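# Unplug charger from power strip, set it on table

## Task

Pull the charger out of the power strip and set it down on the table, with the strip left lying flat on the table; it only counts if both stay that way without the robot holding them, and at the end the grippers must have released and moved away.

## Robot and tools

ROBOT. Two arms, left_arm and right_arm, each ending in a parallel gripper. Its fingers point along the gripper's own +z axis and close along its y axis. The reported end_effector_position is the spot between the finger pads, roughly 5 mm short of the tips. Joint ranges (rad), base to gripper: waist -2.618 to 2.618, shoulder 0.000 to 3.140, elbow -2.967 to 0.000, forearm roll -1.745 to 1.745, wrist pitch -1.220 to 1.220, wrist roll -2.094 to 2.094. Load limits (N m): waist, shoulder, elbow 21.6; forearm roll, wrist pitch, wrist roll 7.52, though those three wrist motors only deliver about 4 N m, so a heavy or pressed load can make them yield.

FRAME. State lines read left_arm: ... | right_arm: ... and give each gripper's position in metres and orientation as quat wxyz, in one world frame: origin on the tabletop midway between the arms, +z up, +x out across the table, left_arm on the +y side. The arm names do not match image sides. Printed positions may be slightly wrong, more so at long reach.

THE 14-NUMBER ROW. Both movement tools use a row of 14 numbers, each in [-1, 1], always all 14 even if one arm idles: dx, dy, dz, rx, ry, rz, opening for left_arm, then the same seven for right_arm. dx..rz are an offset, not a pose: a displacement expressed in that gripper's own axes, measured from its measured pose at the start of the action (for the first action of a call, the last pose a result reported). Scale: 1.0 = 0.6 m or 180 degrees. rx, ry, rz form a single rotation vector. Opening is absolute, not an offset: +1 fully open (0.070 m), -1 closed; closing fully takes about 1 s or more.

execute_actions(actions): a list of actions; each action is a list of up to 15 rows, one row per 1/30 s step; a short list repeats its last row to fill 15 steps (0.5 s). Every row in an action is measured from that action's start pose, not from the row before. An empty list just returns state and images. Per step the controller limits the commanded pose to within 70 mm and 16 degrees of the measured one, and afterwards the arm only continues to that clipped pose, so long moves must be spread over several actions. Position wins over orientation if both can't be met. Elbows stop just short of straight.

move(target, speed, blocking): target is one 14-number row as above, an offset from the pose in the latest result that shows one; the gripper travels a straight path to it, turning the shorter way. speed is m/s per arm, 0.002 to 0.5, default 0.25 (rotation up to twice that in rad/s). Paths last 0.5 to 10 s and end together; nothing slows them for obstacles or the other arm. Opening is sent at the start. blocking=false returns after 0.5 s while motion continues; then use wait or stop before sending new motion. The result adds a move: line: done, off_target, moving, held or fault, plus limits (paced = pose was clipped; held = a check blocked steps, after which the arm can surge faster than speed) and each gripper's distance to target.

wait(seconds): 0 to 10; lets time pass with last commands held; returns early if a move finishes. stop(): brakes a running move (fingers keep going). zoom_image(camera, region): camera is cam_low, cam_left_wrist or cam_right_wrist; region [x0, y0, x1, y1] in pixels, at most 504 x 504. finished_scene(scene): ends the current scene, give its number; irreversible.

RESULTS. Each result has state, Hand target lines (where the controller is currently steering each gripper), images from cam_low (672x504), cam_left_wrist, cam_right_wrist (504x504), grip_measured per arm on the opening scale (the last Joint positions value is the opening in metres; readings may be off by about 1 mm), and possibly a pose unreachable line naming an arm whose command the clearance check altered or blocked, MOTOR HOT (65 °C) or OVER-TEMPERATURE FAULT (80 °C: that arm drops everything and stops until cool). Calibration lines give K, distortion and T_world_to_cam per camera; cam_low sits at about [0.953, 0.048, 0.325].

GRIPPING. To hold something, command an opening about 0.04 under grip_measured; smaller gaps hold more gently. Finger force tops out near 20 N per pad; fast closing can squeeze harder. For an arm meant to stay put, send the offset back to its desired pose first, then zeros, with its desired opening.

AVOID. Knocking or placing anything off the table fails the job. Don't let arms collide or press each other. Contact torque at a joint's load limit freezes that arm 10 s and drops the rest of the call. Avoid drops, slips, slams and hard shoves; faster contact and targets set deeper past contact push harder. The strip must end flat; the charger released on the table. Expect occasional brief tugs on held parts or pushes on loose ones. The sim runs during thinking, holding the last command; holding loads heats motors.

Each tool is called as a command line: name --argument value for each argument, lists and objects as JSON in quotes; but a table of rows of numbers goes row by row, as --pt "numbers of a row", without its own name.

## Session

execute_actions --actions '[]'

Scene clock: 0.00 s.
left_arm: end_effector_position=(+0.3373, +0.4521, +0.2102) grip_measured=+1.00 end_effector_quat_wxyz=(+0.195, -0.530, +0.823, +0.060) | right_arm: end_effector_position=(+0.4628, -0.6697, +0.3046) grip_measured=+1.00 end_effector_quat_wxyz=(+0.619, +0.545, +0.557, -0.092)
Joint positions: left_arm=[ 0.311  1.703 -1.591  0.178  1.171 -0.73   0.07 ] | right_arm=[-0.59   2.066 -1.889 -1.199  0.377  1.882  0.07 ]
Motor temperatures (°C, as the motors report them): left_arm=[25 27 27 30 32 29] | right_arm=[27 26 26 30 28 28]
Hand target (left_arm): +0.337, +0.452, +0.210; +0.195, -0.530, +0.823, +0.060
Hand target (right_arm): +0.463, -0.670, +0.305; +0.619, +0.545, +0.557, -0.092
camera_calibration (this result's frames):
cam_left_wrist: T_world_to_cam=[[0.906317, -0.413048, 0.0893306, -0.134401], [-0.422554, -0.882689, 0.205691, 0.499602], [-0.00610909, -0.224168, -0.974531, 0.428703], [0, 0, 0, 1]] pos_world=[0.335538, 0.481581, 0.327027]
cam_right_wrist: T_world_to_cam=[[-0.723282, -0.363891, -0.586895, 0.265785], [-0.0123838, 0.85659, -0.515849, 0.734492], [0.690441, -0.365836, -0.624063, -0.249089], [0, 0, 0, 1]] pos_world=[0.373315, -0.623568, 0.379427]

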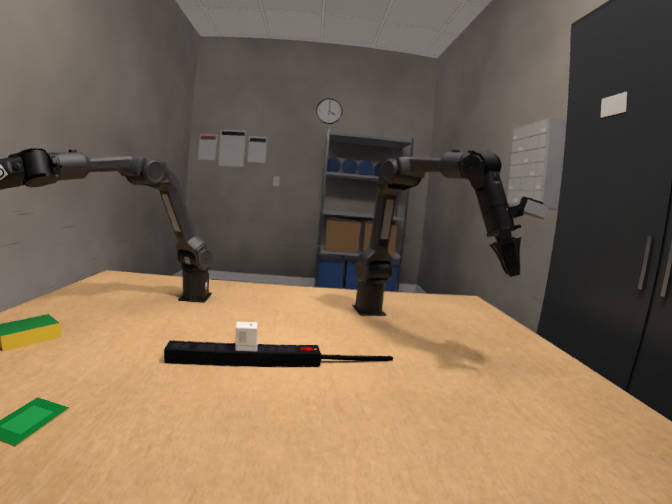

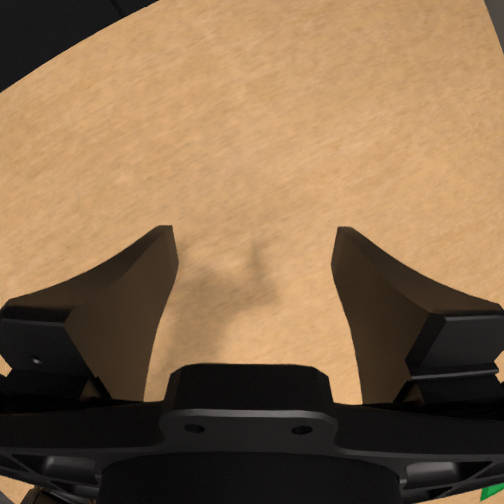

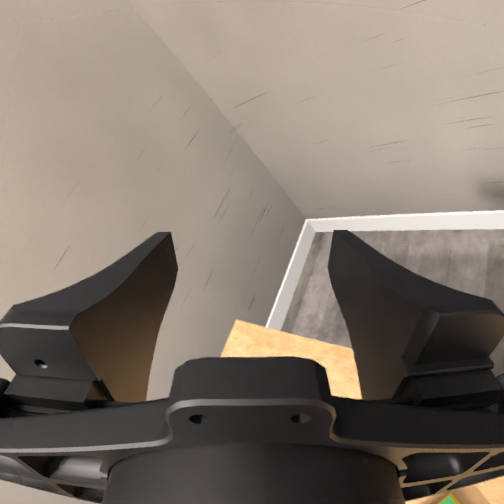

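zoom_image --camera "cam_low" --region '[140, 300, 420, 400]'

Region (140, 300, 420, 400) of cam_low's 672x504 image, scaled by 1.800, with more detail than that image has; it fills the top 180 rows of this view, and the rest is white.

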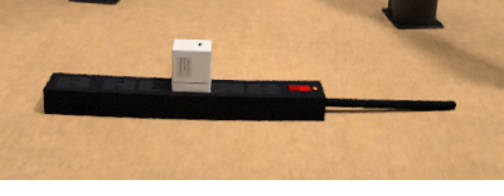

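move --target '[0.703,-0.279,-0.008,-0.0388,0.2207,-0.1859,1,0.685,0.079,-0.838,0.2425,0.441,0.0025,1]' --speed 0.25

Scene clock: 4.47 s.
left_arm: end_effector_position=(+0.3293, +0.0226, +0.0696) grip_measured=+1.00 end_effector_quat_wxyz=(+0.117, +0.741, -0.649, +0.128) | right_arm: end_effector_position=(+0.3530, -0.0532, +0.1202) grip_measured=+1.00 end_effector_quat_wxyz=(-0.090, +0.657, +0.738, +0.124)
Joint positions: left_arm=[-0.547  1.916 -1.344 -0.375  0.943 -1.907  0.07 ] | right_arm=[ 0.366  1.99  -1.681  0.289  1.213  1.764  0.07 ]
Motor temperatures (°C, as the motors report them): left_arm=[25 28 27 30 32 29] | right_arm=[27 26 26 30 28 28]
Hand target (left_arm): +0.329, +0.023, +0.070; +0.117, +0.741, -0.649, +0.128
Hand target (right_arm): +0.353, -0.054, +0.120; -0.089, +0.657, +0.738, +0.124
Off the commanded pose (left_arm): 0.005 m, 0 deg.
Off the commanded pose (right_arm): 0.007 m, 5 deg.
joint sent to its limit (right arm) — the command would take joint 5 (wrist pitch) past its upper limit, so that joint was sent only as far as its limit.
move: off_target (left_arm, right_arm)
camera_calibration (this result's frames):
cam_left_wrist: T_world_to_cam=[[0.99069, 0.13176, -0.0342429, -0.323521], [0.104138, -0.571453, 0.814, -0.0767033], [0.0876842, -0.809988, -0.579854, 0.15027], [0, 0, 0, 1]] pos_world=[0.31532, 0.120512, 0.138493]
cam_right_wrist: T_world_to_cam=[[-0.995057, -0.0895017, -0.0430327, 0.347662], [-0.0892949, 0.61672, 0.782101, -0.031664], [-0.0434603, 0.782078, -0.621664, 0.257027], [0, 0, 0, 1]] pos_world=[0.354286, -0.150371, 0.19951]

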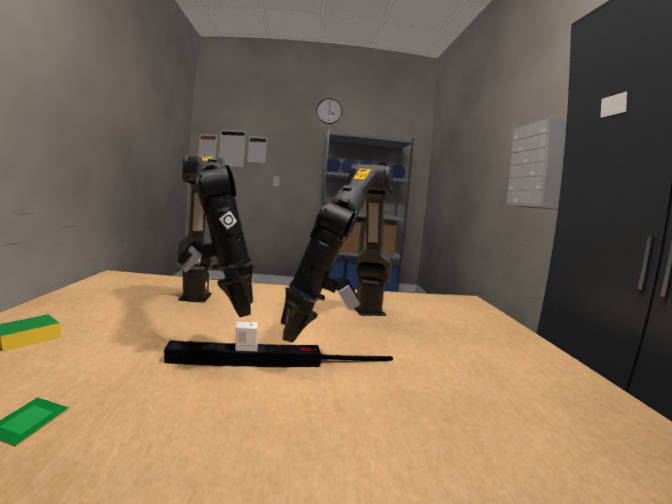

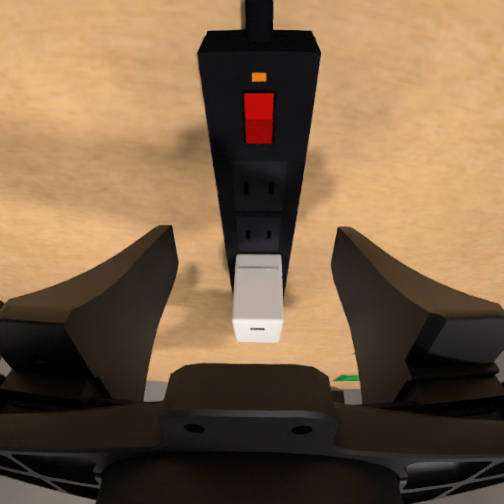

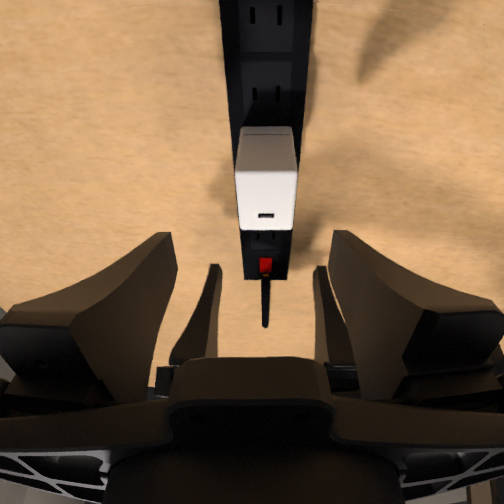

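move --target '[-0.041,-0.003,0.08,0,0,0,1,0.0045,-0.0177,0.0527,0.0217,-0.012,-0.001,1]' --speed 0.06

Scene clock: 6.07 s.
left_arm: end_effector_position=(+0.3300, +0.0298, +0.0157) grip_measured=+1.00 end_effector_quat_wxyz=(+0.116, +0.741, -0.649, +0.127) | right_arm: end_effector_position=(+0.3426, -0.0421, +0.0894) grip_measured=+1.00 end_effector_quat_wxyz=(-0.099, +0.655, +0.744, +0.086)
Joint positions: left_arm=[-0.529  1.999 -1.237 -0.441  0.776 -1.79   0.07 ] | right_arm=[ 0.408  2.053 -1.672  0.269  1.208  1.791  0.07 ]
Motor temperatures (°C, as the motors report them): left_arm=[25 28 27 30 32 29] | right_arm=[27 26 26 30 28 28]
Hand target (left_arm): +0.330, +0.030, +0.016; +0.116, +0.741, -0.649, +0.128
Hand target (right_arm): +0.343, -0.042, +0.090; -0.099, +0.655, +0.744, +0.087
Off the commanded pose (left_arm): 0.000 m, 0 deg.
Off the commanded pose (right_arm): 0.001 m, 0 deg.
move: done
camera_calibration (this result's frames):
cam_left_wrist: T_world_to_cam=[[0.990614, 0.132217, -0.0346687, -0.326909], [0.104829, -0.572118, 0.813444, -0.0290062], [0.0877163, -0.809444, -0.580609, 0.124794], [0, 0, 0, 1]] pos_world=[0.315935, 0.127642, 0.0847181]
cam_right_wrist: T_world_to_cam=[[-0.993574, -0.110886, 0.022682, 0.329626], [-0.0552462, 0.650051, 0.75788, -0.0234868], [-0.0987827, 0.751757, -0.651999, 0.249188], [0, 0, 0, 1]] pos_world=[0.350826, -0.13551, 0.172794]

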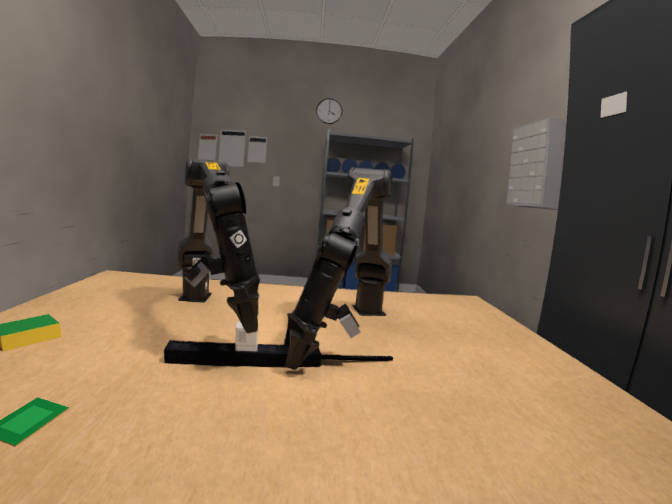

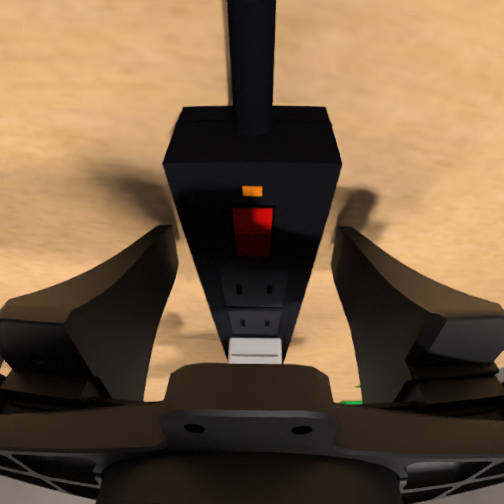

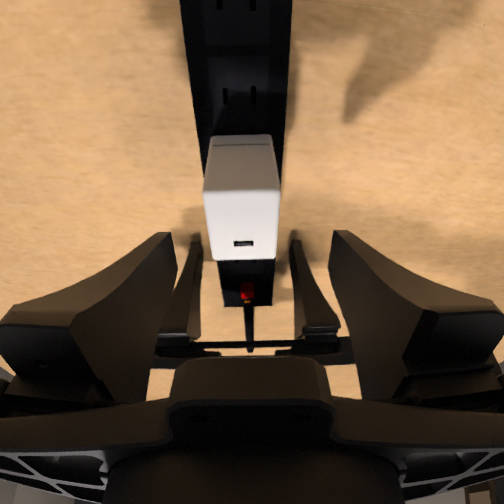

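move --target '[0.0235,0,0.0086,0,0,0,0.5,-0.023,0.0065,0.058,0,0,0,0.5]' --speed 0.05

zoom_image --camera "cam_low" --region '[150, 280, 350, 390]'

Scene clock: 7.40 s.
left_arm: end_effector_position=(+0.3318, +0.0148, +0.0157) grip_measured=+0.50 end_effector_quat_wxyz=(+0.117, +0.741, -0.649, +0.127) | right_arm: end_effector_position=(+0.3467, -0.0464, +0.0515) grip_measured=+0.50 end_effector_quat_wxyz=(-0.099, +0.655, +0.744, +0.086)
Joint positions: left_arm=[-0.564  2.022 -1.276 -0.43   0.779 -1.836  0.053] | right_arm=[ 0.395  2.099 -1.593  0.284  1.092  1.742  0.052]
Motor temperatures (°C, as the motors report them): left_arm=[25 28 27 30 32 29] | right_arm=[27 27 26 30 28 28]
Hand target (left_arm): +0.332, +0.015, +0.016; +0.117, +0.741, -0.649, +0.127
Hand target (right_arm): +0.347, -0.046, +0.052; -0.099, +0.655, +0.744, +0.086
Off the commanded pose (left_arm): 0.000 m, 0 deg.
Off the commanded pose (right_arm): 0.001 m, 0 deg.
move: done
camera_calibration (this result's frames):
cam_left_wrist: T_world_to_cam=[[0.990622, 0.132138, -0.0347549, -0.326762], [0.104833, -0.571937, 0.813571, -0.0378079], [0.0876258, -0.809585, -0.580426, 0.112475], [0, 0, 0, 1]] pos_world=[0.317806, 0.112612, 0.0846865]
cam_right_wrist: T_world_to_cam=[[-0.993636, -0.110258, 0.0230391, 0.334167], [-0.0546689, 0.650893, 0.757199, 0.00817169], [-0.0984833, 0.75112, -0.652778, 0.22797], [0, 0, 0, 1]] pos_world=[0.354939, -0.139707, 0.134927]

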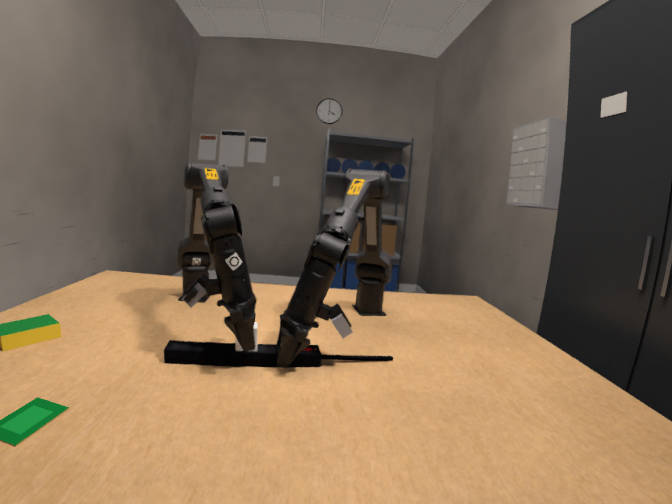

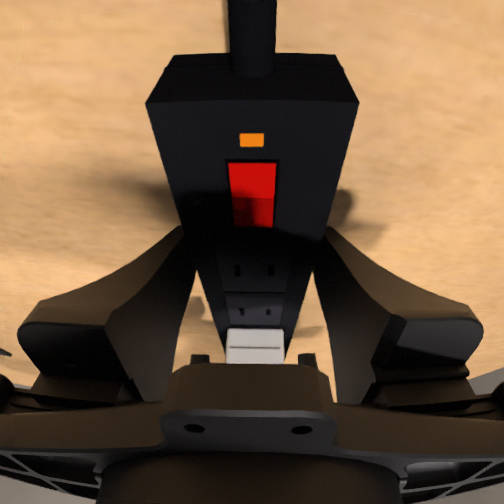

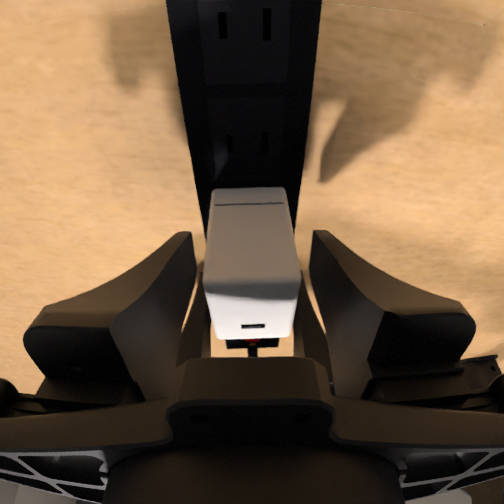

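Region (150, 280, 350, 390) of cam_low's 672x504 image, scaled by 2.520, with more detail than that image has; it fills the top 277 rows of this view, and the rest is white.

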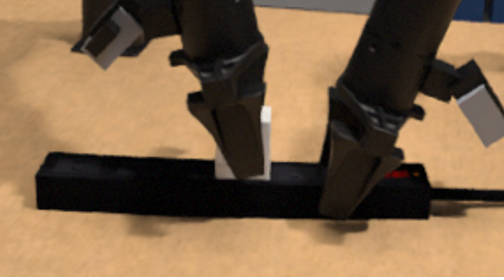

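Good. Close in two steps.

move --target '[0,0,0,0,0,0,0.3,0,0,0,0,0,0,-0.08]'

move --target '[0,0,0,0,0,0,0.19,0,0,0,0,0,0,-0.2]'

Scene clock: 8.27 s.
left_arm: end_effector_position=(+0.3318, +0.0148, +0.0157) grip_measured=+0.30 end_effector_quat_wxyz=(+0.117, +0.741, -0.649, +0.127) | right_arm: end_effector_position=(+0.3466, -0.0464, +0.0516) grip_measured=-0.08 end_effector_quat_wxyz=(-0.099, +0.655, +0.744, +0.086)
Joint positions: left_arm=[-0.564  2.022 -1.276 -0.43   0.779 -1.836  0.045] | right_arm=[ 0.395  2.098 -1.593  0.284  1.093  1.742  0.032]
Motor temperatures (°C, as the motors report them): left_arm=[25 28 27 30 32 29] | right_arm=[27 27 26 30 28 28]
Hand target (left_arm): +0.332, +0.015, +0.016; +0.117, +0.741, -0.649, +0.127
Hand target (right_arm): +0.347, -0.046, +0.051; -0.099, +0.655, +0.744, +0.086
Off the commanded pose (left_arm): 0.000 m, 0 deg.
Off the commanded pose (right_arm): 0.000 m, 0 deg.
move: done
camera_calibration (this result's frames):
cam_left_wrist: T_world_to_cam=[[0.990634, 0.132045, -0.0347757, -0.326742], [0.104799, -0.571967, 0.813555, -0.0378002], [0.0875349, -0.809579, -0.580447, 0.112486], [0, 0, 0, 1]] pos_world=[0.317797, 0.11259, 0.0846819]
cam_right_wrist: T_world_to_cam=[[-0.993617, -0.110379, 0.0232664, 0.334042], [-0.0545769, 0.6509, 0.757199, 0.00804636], [-0.0987232, 0.751096, -0.65277, 0.228164], [0, 0, 0, 1]] pos_world=[0.354874, -0.139739, 0.135074]

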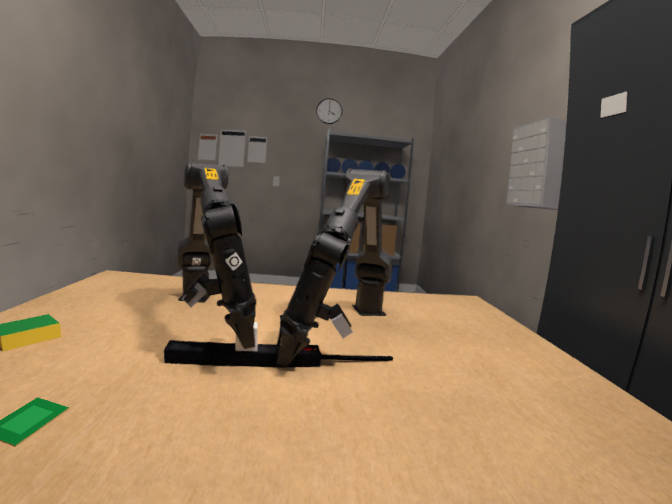

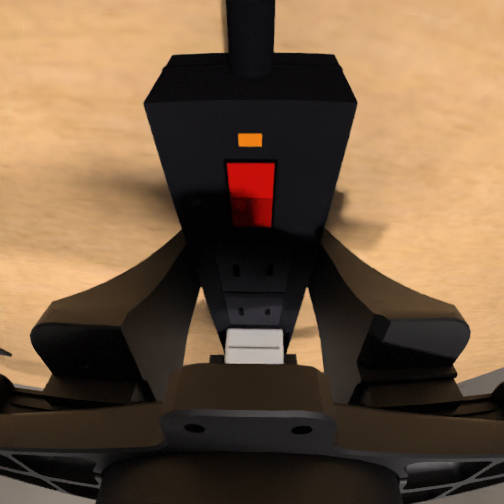

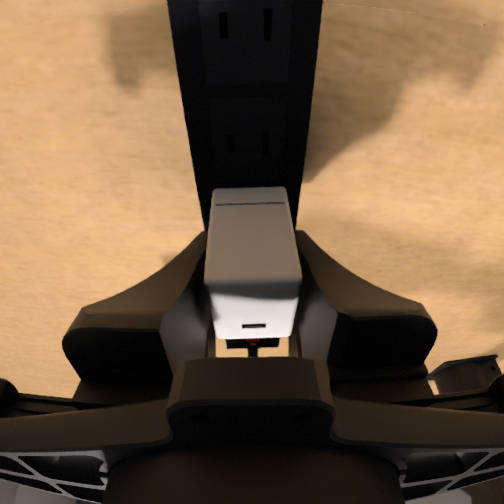

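Scene clock: 8.77 s.
left_arm: end_effector_position=(+0.3317, +0.0148, +0.0157) grip_measured=+0.23 end_effector_quat_wxyz=(+0.117, +0.741, -0.649, +0.127) | right_arm: end_effector_position=(+0.3467, -0.0464, +0.0516) grip_measured=-0.13 end_effector_quat_wxyz=(-0.099, +0.655, +0.744, +0.086)
Joint positions: left_arm=[-0.564  2.022 -1.276 -0.43   0.779 -1.836  0.043] | right_arm=[ 0.395  2.098 -1.593  0.284  1.093  1.742  0.03 ]
Motor temperatures (°C, as the motors report them): left_arm=[25 28 27 30 32 29] | right_arm=[27 27 26 30 28 28]
Hand target (left_arm): +0.332, +0.015, +0.016; +0.117, +0.741, -0.649, +0.127
Hand target (right_arm): +0.347, -0.046, +0.052; -0.099, +0.655, +0.744, +0.086
Off the commanded pose (left_arm): 0.000 m, 0 deg.
Off the commanded pose (right_arm): 0.000 m, 0 deg.
move: done
camera_calibration (this result's frames):
cam_left_wrist: T_world_to_cam=[[0.990641, 0.131846, -0.0353044, -0.326608], [0.105126, -0.572065, 0.813443, -0.0378718], [0.0870528, -0.809542, -0.580572, 0.112666], [0, 0, 0, 1]] pos_world=[0.317725, 0.112605, 0.0846866]
cam_right_wrist: T_world_to_cam=[[-0.993645, -0.110204, 0.0229187, 0.334174], [-0.0547129, 0.650799, 0.757276, 0.00807839], [-0.0983706, 0.751209, -0.652693, 0.228053], [0, 0, 0, 1]] pos_world=[0.354926, -0.139745, 0.135072]

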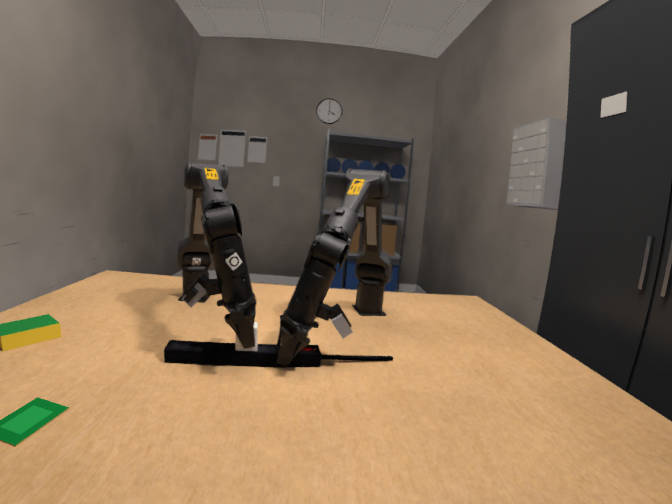

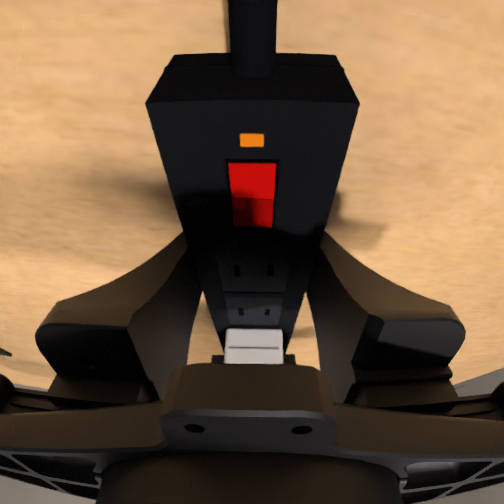

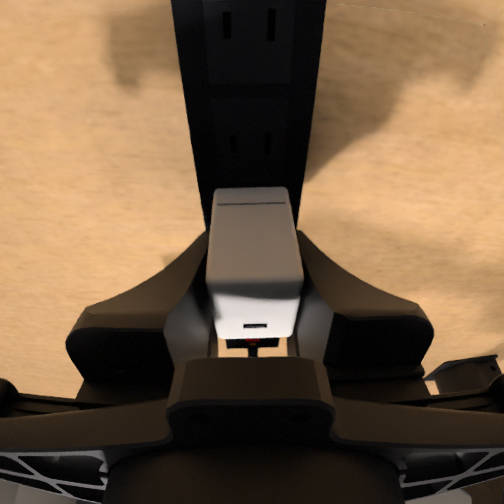

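move --target '[0,0,0,0,0,0,0.17,0.013,0,-0.048,0,0,0,-0.2]' --speed 0.015

Scene clock: 11.03 s.
left_arm: end_effector_position=(+0.3314, +0.0151, +0.0152) grip_measured=+0.23 end_effector_quat_wxyz=(+0.117, +0.741, -0.649, +0.126) | right_arm: end_effector_position=(+0.3469, -0.0461, +0.0818) grip_measured=-0.13 end_effector_quat_wxyz=(-0.099, +0.655, +0.744, +0.086)
Joint positions: left_arm=[-0.564  2.022 -1.275 -0.43   0.78  -1.836  0.043] | right_arm=[ 0.395  2.068 -1.666  0.271  1.192  1.773  0.03 ]
Motor temperatures (°C, as the motors report them): left_arm=[25 28 27 30 32 29] | right_arm=[27 27 26 30 28 28]
Hand target (left_arm): +0.332, +0.015, +0.016; +0.117, +0.741, -0.649, +0.127
Hand target (right_arm): +0.347, -0.046, +0.082; -0.099, +0.655, +0.744, +0.086
Off the commanded pose (left_arm): 0.001 m, 0 deg.
Off the commanded pose (right_arm): 0.000 m, 0 deg.
move: done
camera_calibration (this result's frames):
cam_left_wrist: T_world_to_cam=[[0.990587, 0.131906, -0.0365894, -0.326382], [0.106289, -0.572745, 0.812813, -0.0376814], [0.0862582, -0.809051, -0.581374, 0.112961], [0, 0, 0, 1]] pos_world=[0.317571, 0.112861, 0.0843582]
cam_right_wrist: T_world_to_cam=[[-0.993603, -0.110609, 0.0227542, 0.333731], [-0.0550555, 0.650412, 0.757584, -0.0148898], [-0.0985954, 0.751485, -0.652341, 0.247574], [0, 0, 0, 1]] pos_world=[0.355186, -0.13945, 0.165189]

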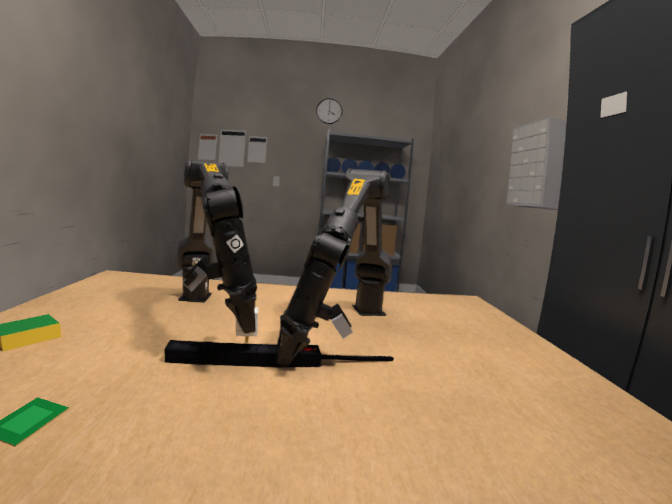

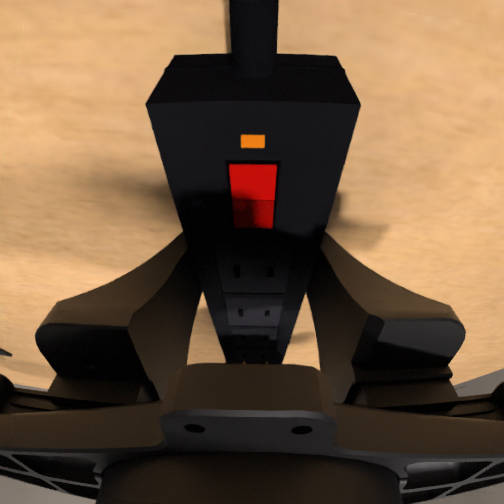

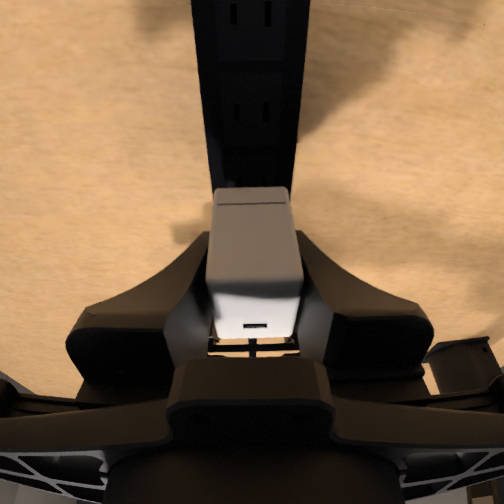

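move --target '[0,0,0,0,0,0,1,-0.4605,0.1205,-0.12,-0.2296,-0.3819,-0.4408,-0.2]' --speed 0.35

Scene clock: 16.97 s.
left_arm: end_effector_position=(+0.3314, +0.0151, +0.0152) grip_measured=+1.00 end_effector_quat_wxyz=(+0.117, +0.741, -0.649, +0.126) | right_arm: end_effector_position=(+0.4545, -0.3235, +0.0831) grip_measured=-0.13 end_effector_quat_wxyz=(+0.575, -0.004, +0.818, -0.008)
Joint positions: left_arm=[-0.564  2.022 -1.275 -0.43   0.78  -1.836  0.07 ] | right_arm=[-0.206  1.946 -0.761 -0.233 -0.76   0.092  0.03 ]
Motor temperatures (°C, as the motors report them): left_arm=[25 28 27 30 32 29] | right_arm=[27 27 26 30 28 28]
Hand target (left_arm): +0.331, +0.015, +0.015; +0.117, +0.741, -0.649, +0.126
Hand target (right_arm): +0.454, -0.324, +0.083; +0.575, -0.004, +0.818, -0.009
Off the commanded pose (left_arm): 0.000 m, 0 deg.
Off the commanded pose (right_arm): 0.005 m, 1 deg.
move: off_target (right_arm); limits=paced
camera_calibration (this result's frames):
cam_left_wrist: T_world_to_cam=[[0.990587, 0.131905, -0.0365899, -0.326382], [0.10629, -0.572747, 0.812812, -0.0376806], [0.0862574, -0.80905, -0.581375, 0.112961], [0, 0, 0, 1]] pos_world=[0.317571, 0.112861, 0.0843578]
cam_right_wrist: T_world_to_cam=[[-0.0256195, -0.999666, 0.00331984, -0.316045], [-0.809268, 0.0187902, -0.587138, 0.420637], [0.58688, -0.0177289, -0.80948, -0.0798539], [0, 0, 0, 1]] pos_world=[0.379176, -0.325259, 0.183381]

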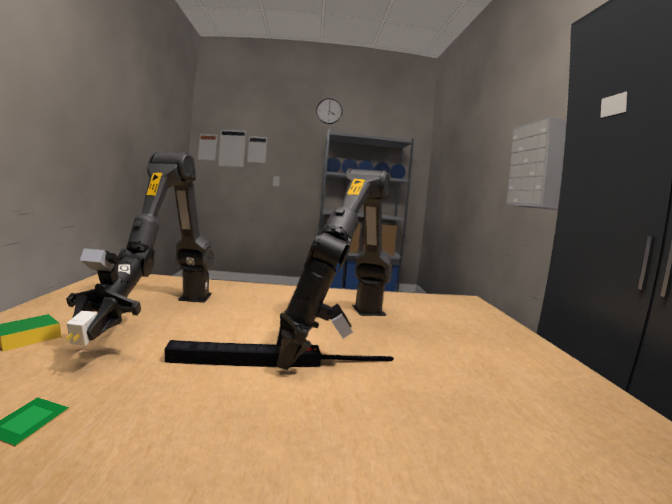

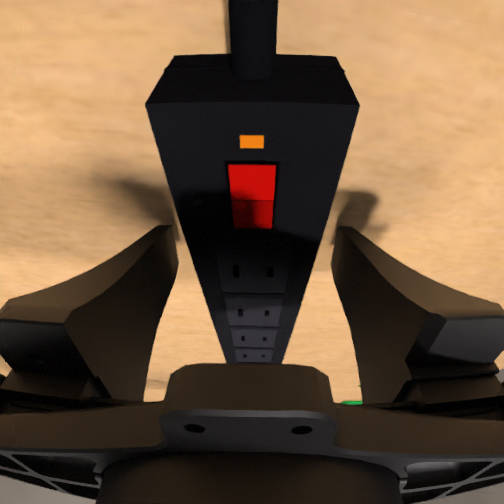

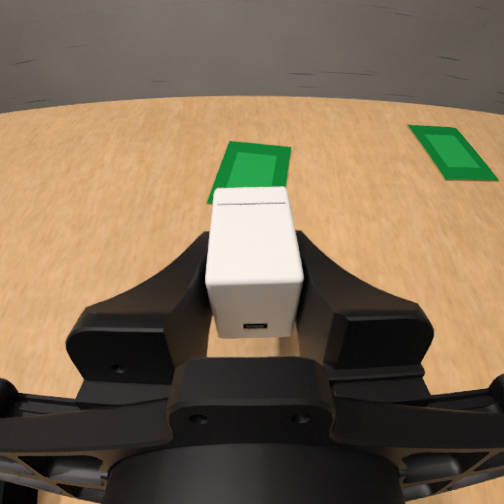

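move --target '[-0.03,0,-0.16,0,0,0,1,0.077,0,0.028,0,0,0,-0.2]' --speed 0.08

zoom_image --camera "cam_low" --region '[20, 280, 200, 420]'

Scene clock: 18.73 s.
left_arm: end_effector_position=(+0.3261, +0.0641, +0.0995) grip_measured=+1.00 end_effector_quat_wxyz=(+0.117, +0.741, -0.649, +0.127) | right_arm: end_effector_position=(+0.4537, -0.3244, +0.0330) grip_measured=-0.13 end_effector_quat_wxyz=(+0.574, -0.004, +0.819, -0.009)
Joint positions: left_arm=[-0.441  1.823 -1.331 -0.367  1.054 -1.837  0.07 ] | right_arm=[-0.209  2.124 -0.75  -0.2   -0.944  0.039  0.03 ]
Motor temperatures (°C, as the motors report them): left_arm=[25 28 27 30 32 29] | right_arm=[27 27 26 30 28 28]
Hand target (left_arm): +0.326, +0.064, +0.099; +0.117, +0.741, -0.649, +0.126
Hand target (right_arm): +0.454, -0.324, +0.033; +0.575, -0.004, +0.818, -0.009
Off the commanded pose (left_arm): 0.000 m, 0 deg.
Off the commanded pose (right_arm): 0.001 m, 0 deg.
move: done
camera_calibration (this result's frames):
cam_left_wrist: T_world_to_cam=[[0.990627, 0.131922, -0.0354237, -0.324661], [0.105312, -0.572465, 0.813138, -0.0773076], [0.0869916, -0.809247, -0.580992, 0.201806], [0, 0, 0, 1]] pos_world=[0.312204, 0.161885, 0.168609]
cam_right_wrist: T_world_to_cam=[[-0.0262626, -0.999646, 0.00415041, -0.316544], [-0.809867, 0.0188424, -0.586311, 0.390852], [0.586026, -0.0187593, -0.810075, -0.119859], [0, 0, 0, 1]] pos_world=[0.378465, -0.326046, 0.13338]

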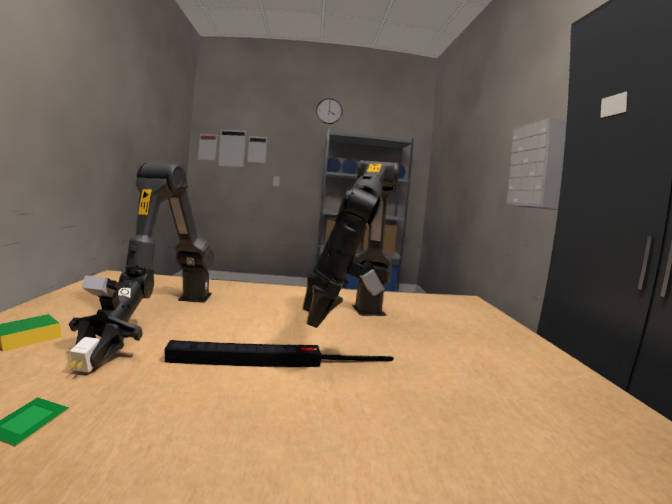

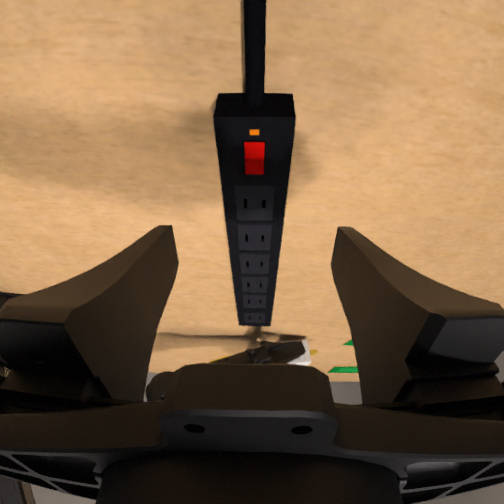

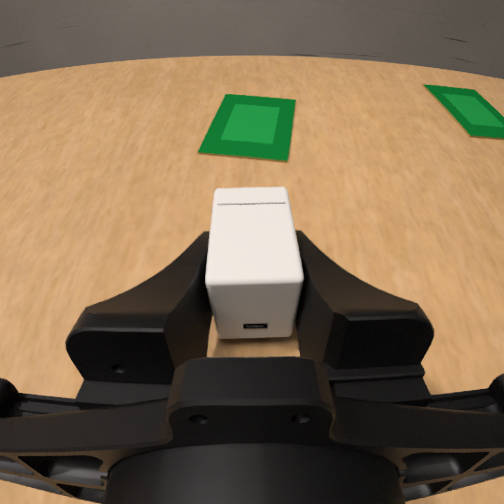

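Region (20, 280, 200, 420) of cam_low's 672x504 image, scaled by 2.800, with more detail than that image has.

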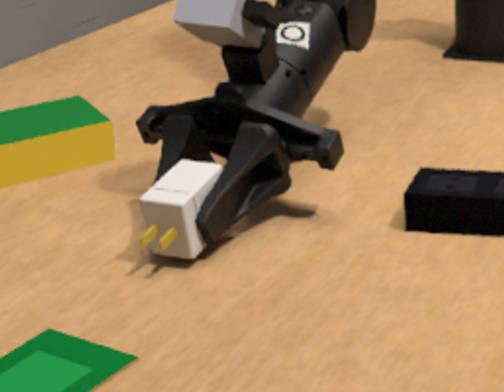

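Very close; lower 5 mm slowly.

move --target '[0,0,0,0,0,0,1,0.008,0,0.003,0,0,0,-0.2]' --speed 0.01

Scene clock: 19.63 s.
left_arm: end_effector_position=(+0.3262, +0.0642, +0.0993) grip_measured=+1.00 end_effector_quat_wxyz=(+0.117, +0.741, -0.649, +0.127) | right_arm: end_effector_position=(+0.4537, -0.3245, +0.0278) grip_measured=-0.13 end_effector_quat_wxyz=(+0.574, -0.004, +0.819, -0.009)
Joint positions: left_arm=[-0.441  1.824 -1.33  -0.367  1.054 -1.837  0.07 ] | right_arm=[-0.209  2.143 -0.752 -0.198 -0.962  0.034  0.03 ]
Motor temperatures (°C, as the motors report them): left_arm=[25 28 27 30 32 29] | right_arm=[27 27 26 30 28 28]
Hand target (left_arm): +0.326, +0.064, +0.100; +0.117, +0.741, -0.649, +0.127
Hand target (right_arm): +0.454, -0.325, +0.028; +0.574, -0.004, +0.819, -0.009
Off the commanded pose (left_arm): 0.000 m, 0 deg.
Off the commanded pose (right_arm): 0.000 m, 0 deg.
move: done
camera_calibration (this result's frames):
cam_left_wrist: T_world_to_cam=[[0.99058, 0.132208, -0.0356588, -0.32468], [0.105684, -0.572562, 0.813022, -0.0771812], [0.0870712, -0.809132, -0.581141, 0.201698], [0, 0, 0, 1]] pos_world=[0.312217, 0.161934, 0.168387]
cam_right_wrist: T_world_to_cam=[[-0.0263134, -0.999645, 0.00425503, -0.316605], [-0.809841, 0.0188215, -0.586347, 0.387786], [0.586059, -0.0188747, -0.810049, -0.124169], [0, 0, 0, 1]] pos_world=[0.378484, -0.326135, 0.128142]

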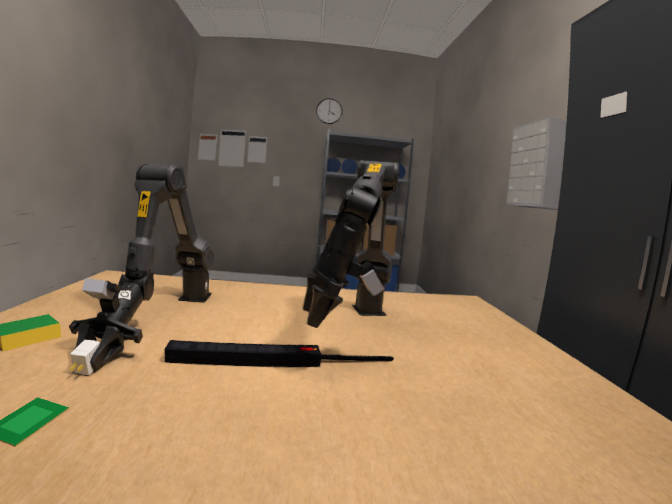

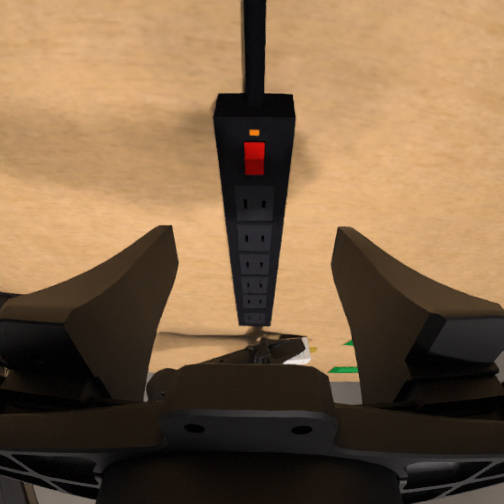

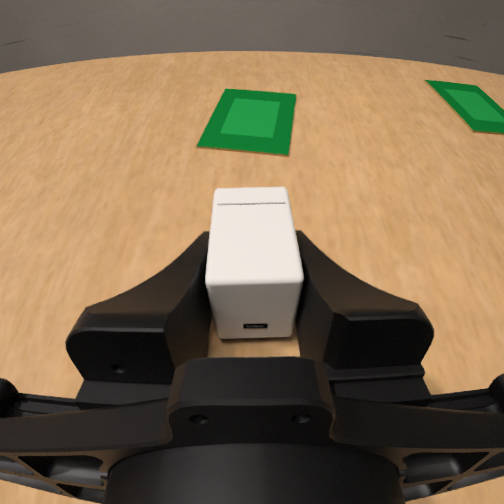

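move --target '[0,0,0,0,0,0,1,0.005,0,0.002,0,0,0,-0.2]' --speed 0.01

move --target '[0,0,0,0,0,0,1,0,0,0,0,0,0,0.6]'

move --target '[-0.08,0,-0.04,0,0,0,1,-0.14,0,-0.1,0,0,0,0.6]' --speed 0.15

Scene clock: 20.63 s.
left_arm: end_effector_position=(+0.3261, +0.0642, +0.0994) grip_measured=+1.00 end_effector_quat_wxyz=(+0.117, +0.741, -0.649, +0.127) | right_arm: end_effector_position=(+0.4542, -0.3246, +0.0255) grip_measured=-0.13 end_effector_quat_wxyz=(+0.576, -0.004, +0.818, -0.009)
Joint positions: left_arm=[-0.441  1.823 -1.331 -0.367  1.054 -1.837  0.07 ] | right_arm=[-0.209  2.155 -0.754 -0.196 -0.975  0.032  0.03 ]
Motor temperatures (°C, as the motors report them): left_arm=[25 28 27 30 32 29] | right_arm=[27 27 26 30 29 28]
Hand target (left_arm): +0.326, +0.064, +0.099; +0.117, +0.741, -0.649, +0.127
Hand target (right_arm): +0.454, -0.325, +0.024; +0.574, -0.004, +0.819, -0.009
Off the commanded pose (left_arm): 0.000 m, 0 deg.
Off the commanded pose (right_arm): 0.001 m, 0 deg.
move: done
camera_calibration (this result's frames):
cam_left_wrist: T_world_to_cam=[[0.990599, 0.132056, -0.0356918, -0.324596], [0.105618, -0.572529, 0.813053, -0.0772717], [0.086934, -0.80918, -0.581094, 0.201834], [0, 0, 0, 1]] pos_world=[0.31216, 0.161944, 0.168525]
cam_right_wrist: T_world_to_cam=[[-0.0263244, -0.999644, 0.00441529, -0.316679], [-0.80773, 0.0186679, -0.589256, 0.385945], [0.588964, -0.0190782, -0.807934, -0.127708], [0, 0, 0, 1]] pos_world=[0.378619, -0.326207, 0.125639]

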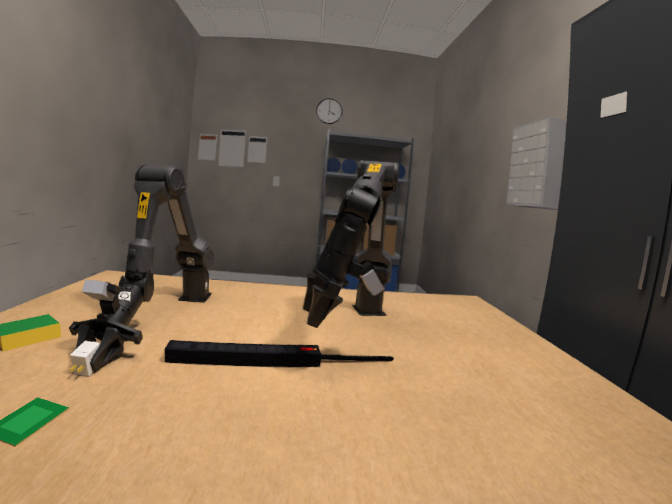

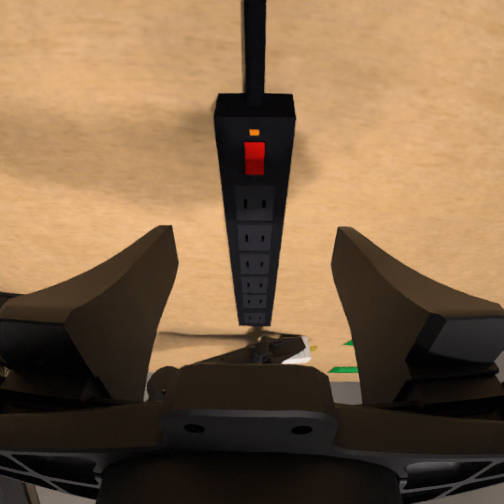

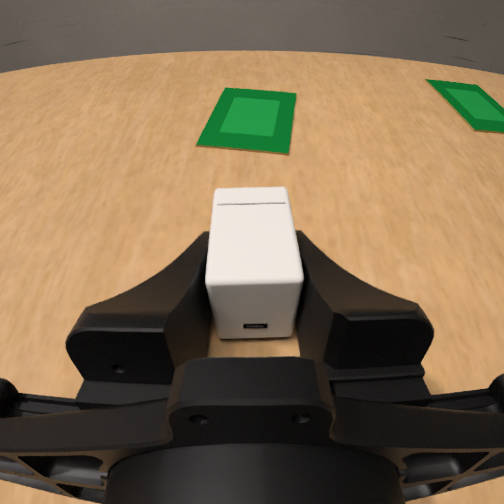

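Scene clock: 21.20 s.
left_arm: end_effector_position=(+0.3261, +0.0642, +0.0994) grip_measured=+1.00 end_effector_quat_wxyz=(+0.117, +0.741, -0.649, +0.127) | right_arm: end_effector_position=(+0.4541, -0.3246, +0.0250) grip_measured=+0.60 end_effector_quat_wxyz=(+0.575, -0.004, +0.818, -0.009)
Joint positions: left_arm=[-0.441  1.823 -1.331 -0.367  1.054 -1.837  0.07 ] | right_arm=[-0.209  2.156 -0.754 -0.196 -0.974  0.031  0.056]
Motor temperatures (°C, as the motors report them): left_arm=[25 28 27 30 32 29] | right_arm=[27 27 26 30 29 28]
Hand target (left_arm): +0.326, +0.064, +0.099; +0.117, +0.741, -0.649, +0.127
Hand target (right_arm): +0.454, -0.325, +0.026; +0.576, -0.004, +0.818, -0.009
Off the commanded pose (left_arm): 0.000 m, 0 deg.
Off the commanded pose (right_arm): 0.001 m, 0 deg.
move: done
camera_calibration (this result's frames):
cam_left_wrist: T_world_to_cam=[[0.9906, 0.132056, -0.0356802, -0.324598], [0.105608, -0.572526, 0.813057, -0.0772727], [0.0869409, -0.809182, -0.58109, 0.201834], [0, 0, 0, 1]] pos_world=[0.31216, 0.161945, 0.168529]
cam_right_wrist: T_world_to_cam=[[-0.0263274, -0.999644, 0.00439909, -0.316675], [-0.808544, 0.0187062, -0.588139, 0.385907], [0.587847, -0.019041, -0.808748, -0.1275], [0, 0, 0, 1]] pos_world=[0.378636, -0.326208, 0.125245]

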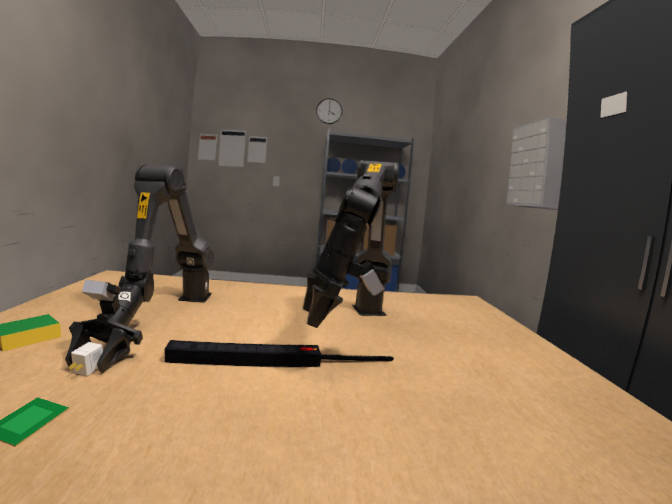

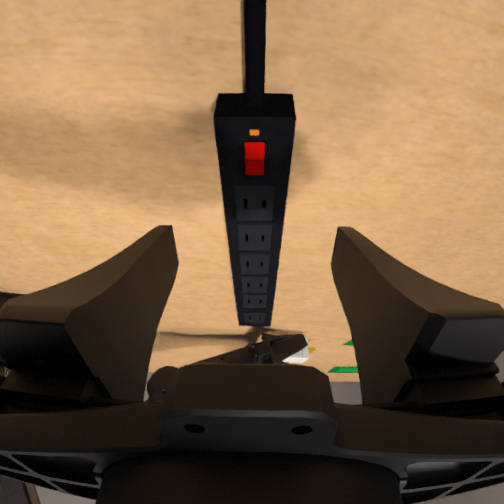

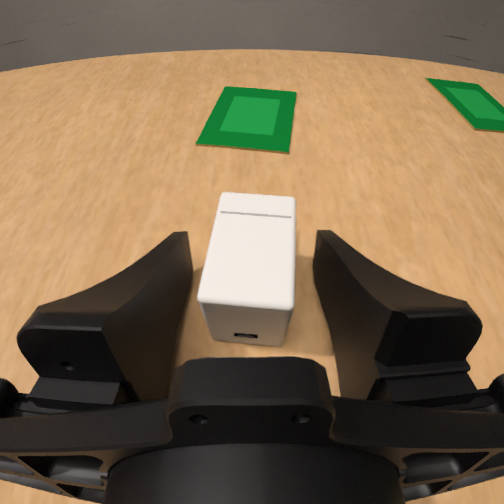

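Scene clock: 22.20 s.
left_arm: end_effector_position=(+0.3195, +0.1171, +0.1057) grip_measured=+1.00 end_effector_quat_wxyz=(+0.116, +0.741, -0.649, +0.127) | right_arm: end_effector_position=(+0.4268, -0.3226, +0.1248) grip_measured=+0.60 end_effector_quat_wxyz=(+0.574, -0.005, +0.819, -0.008)
Joint positions: left_arm=[-0.293  1.756 -1.261 -0.376  1.102 -1.693  0.07 ] | right_arm=[-0.223  1.741 -0.685 -0.3   -0.638  0.16   0.056]
Motor temperatures (°C, as the motors report them): left_arm=[25 28 28 30 32 29] | right_arm=[27 27 26 30 29 28]
Hand target (left_arm): +0.320, +0.117, +0.106; +0.116, +0.741, -0.649, +0.127
Hand target (right_arm): +0.427, -0.323, +0.126; +0.575, -0.005, +0.818, -0.008
Off the commanded pose (left_arm): 0.000 m, 0 deg.
Off the commanded pose (right_arm): 0.001 m, 0 deg.
move: done
camera_calibration (this result's frames):
cam_left_wrist: T_world_to_cam=[[0.990515, 0.132699, -0.0356422, -0.324933], [0.105988, -0.57282, 0.8128, -0.0514304], [0.0874411, -0.808869, -0.581451, 0.248723], [0, 0, 0, 1]] pos_world=[0.305553, 0.214842, 0.174842]
cam_right_wrist: T_world_to_cam=[[-0.024685, -0.999692, 0.00247697, -0.31626], [-0.810107, 0.0185517, -0.585988, 0.422825], [0.585762, -0.0164717, -0.810316, -0.0288035], [0, 0, 0, 1]] pos_world=[0.351598, -0.324481, 0.225214]

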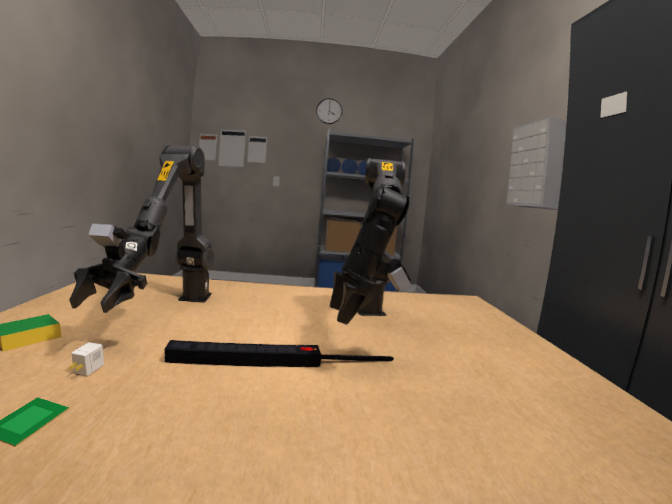

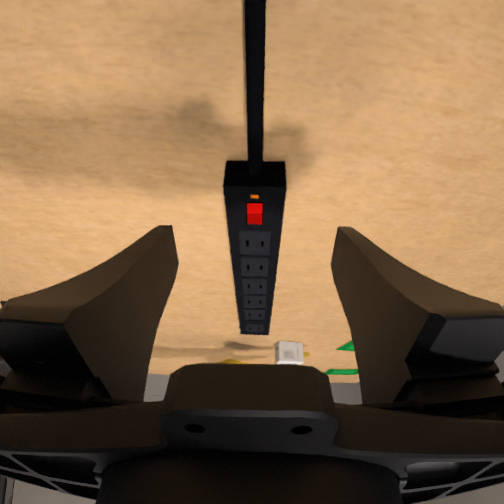

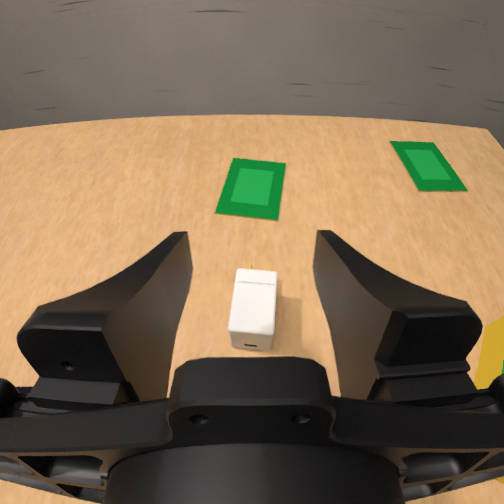

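finished_scene --scene 2

The scene is finished: the task was done.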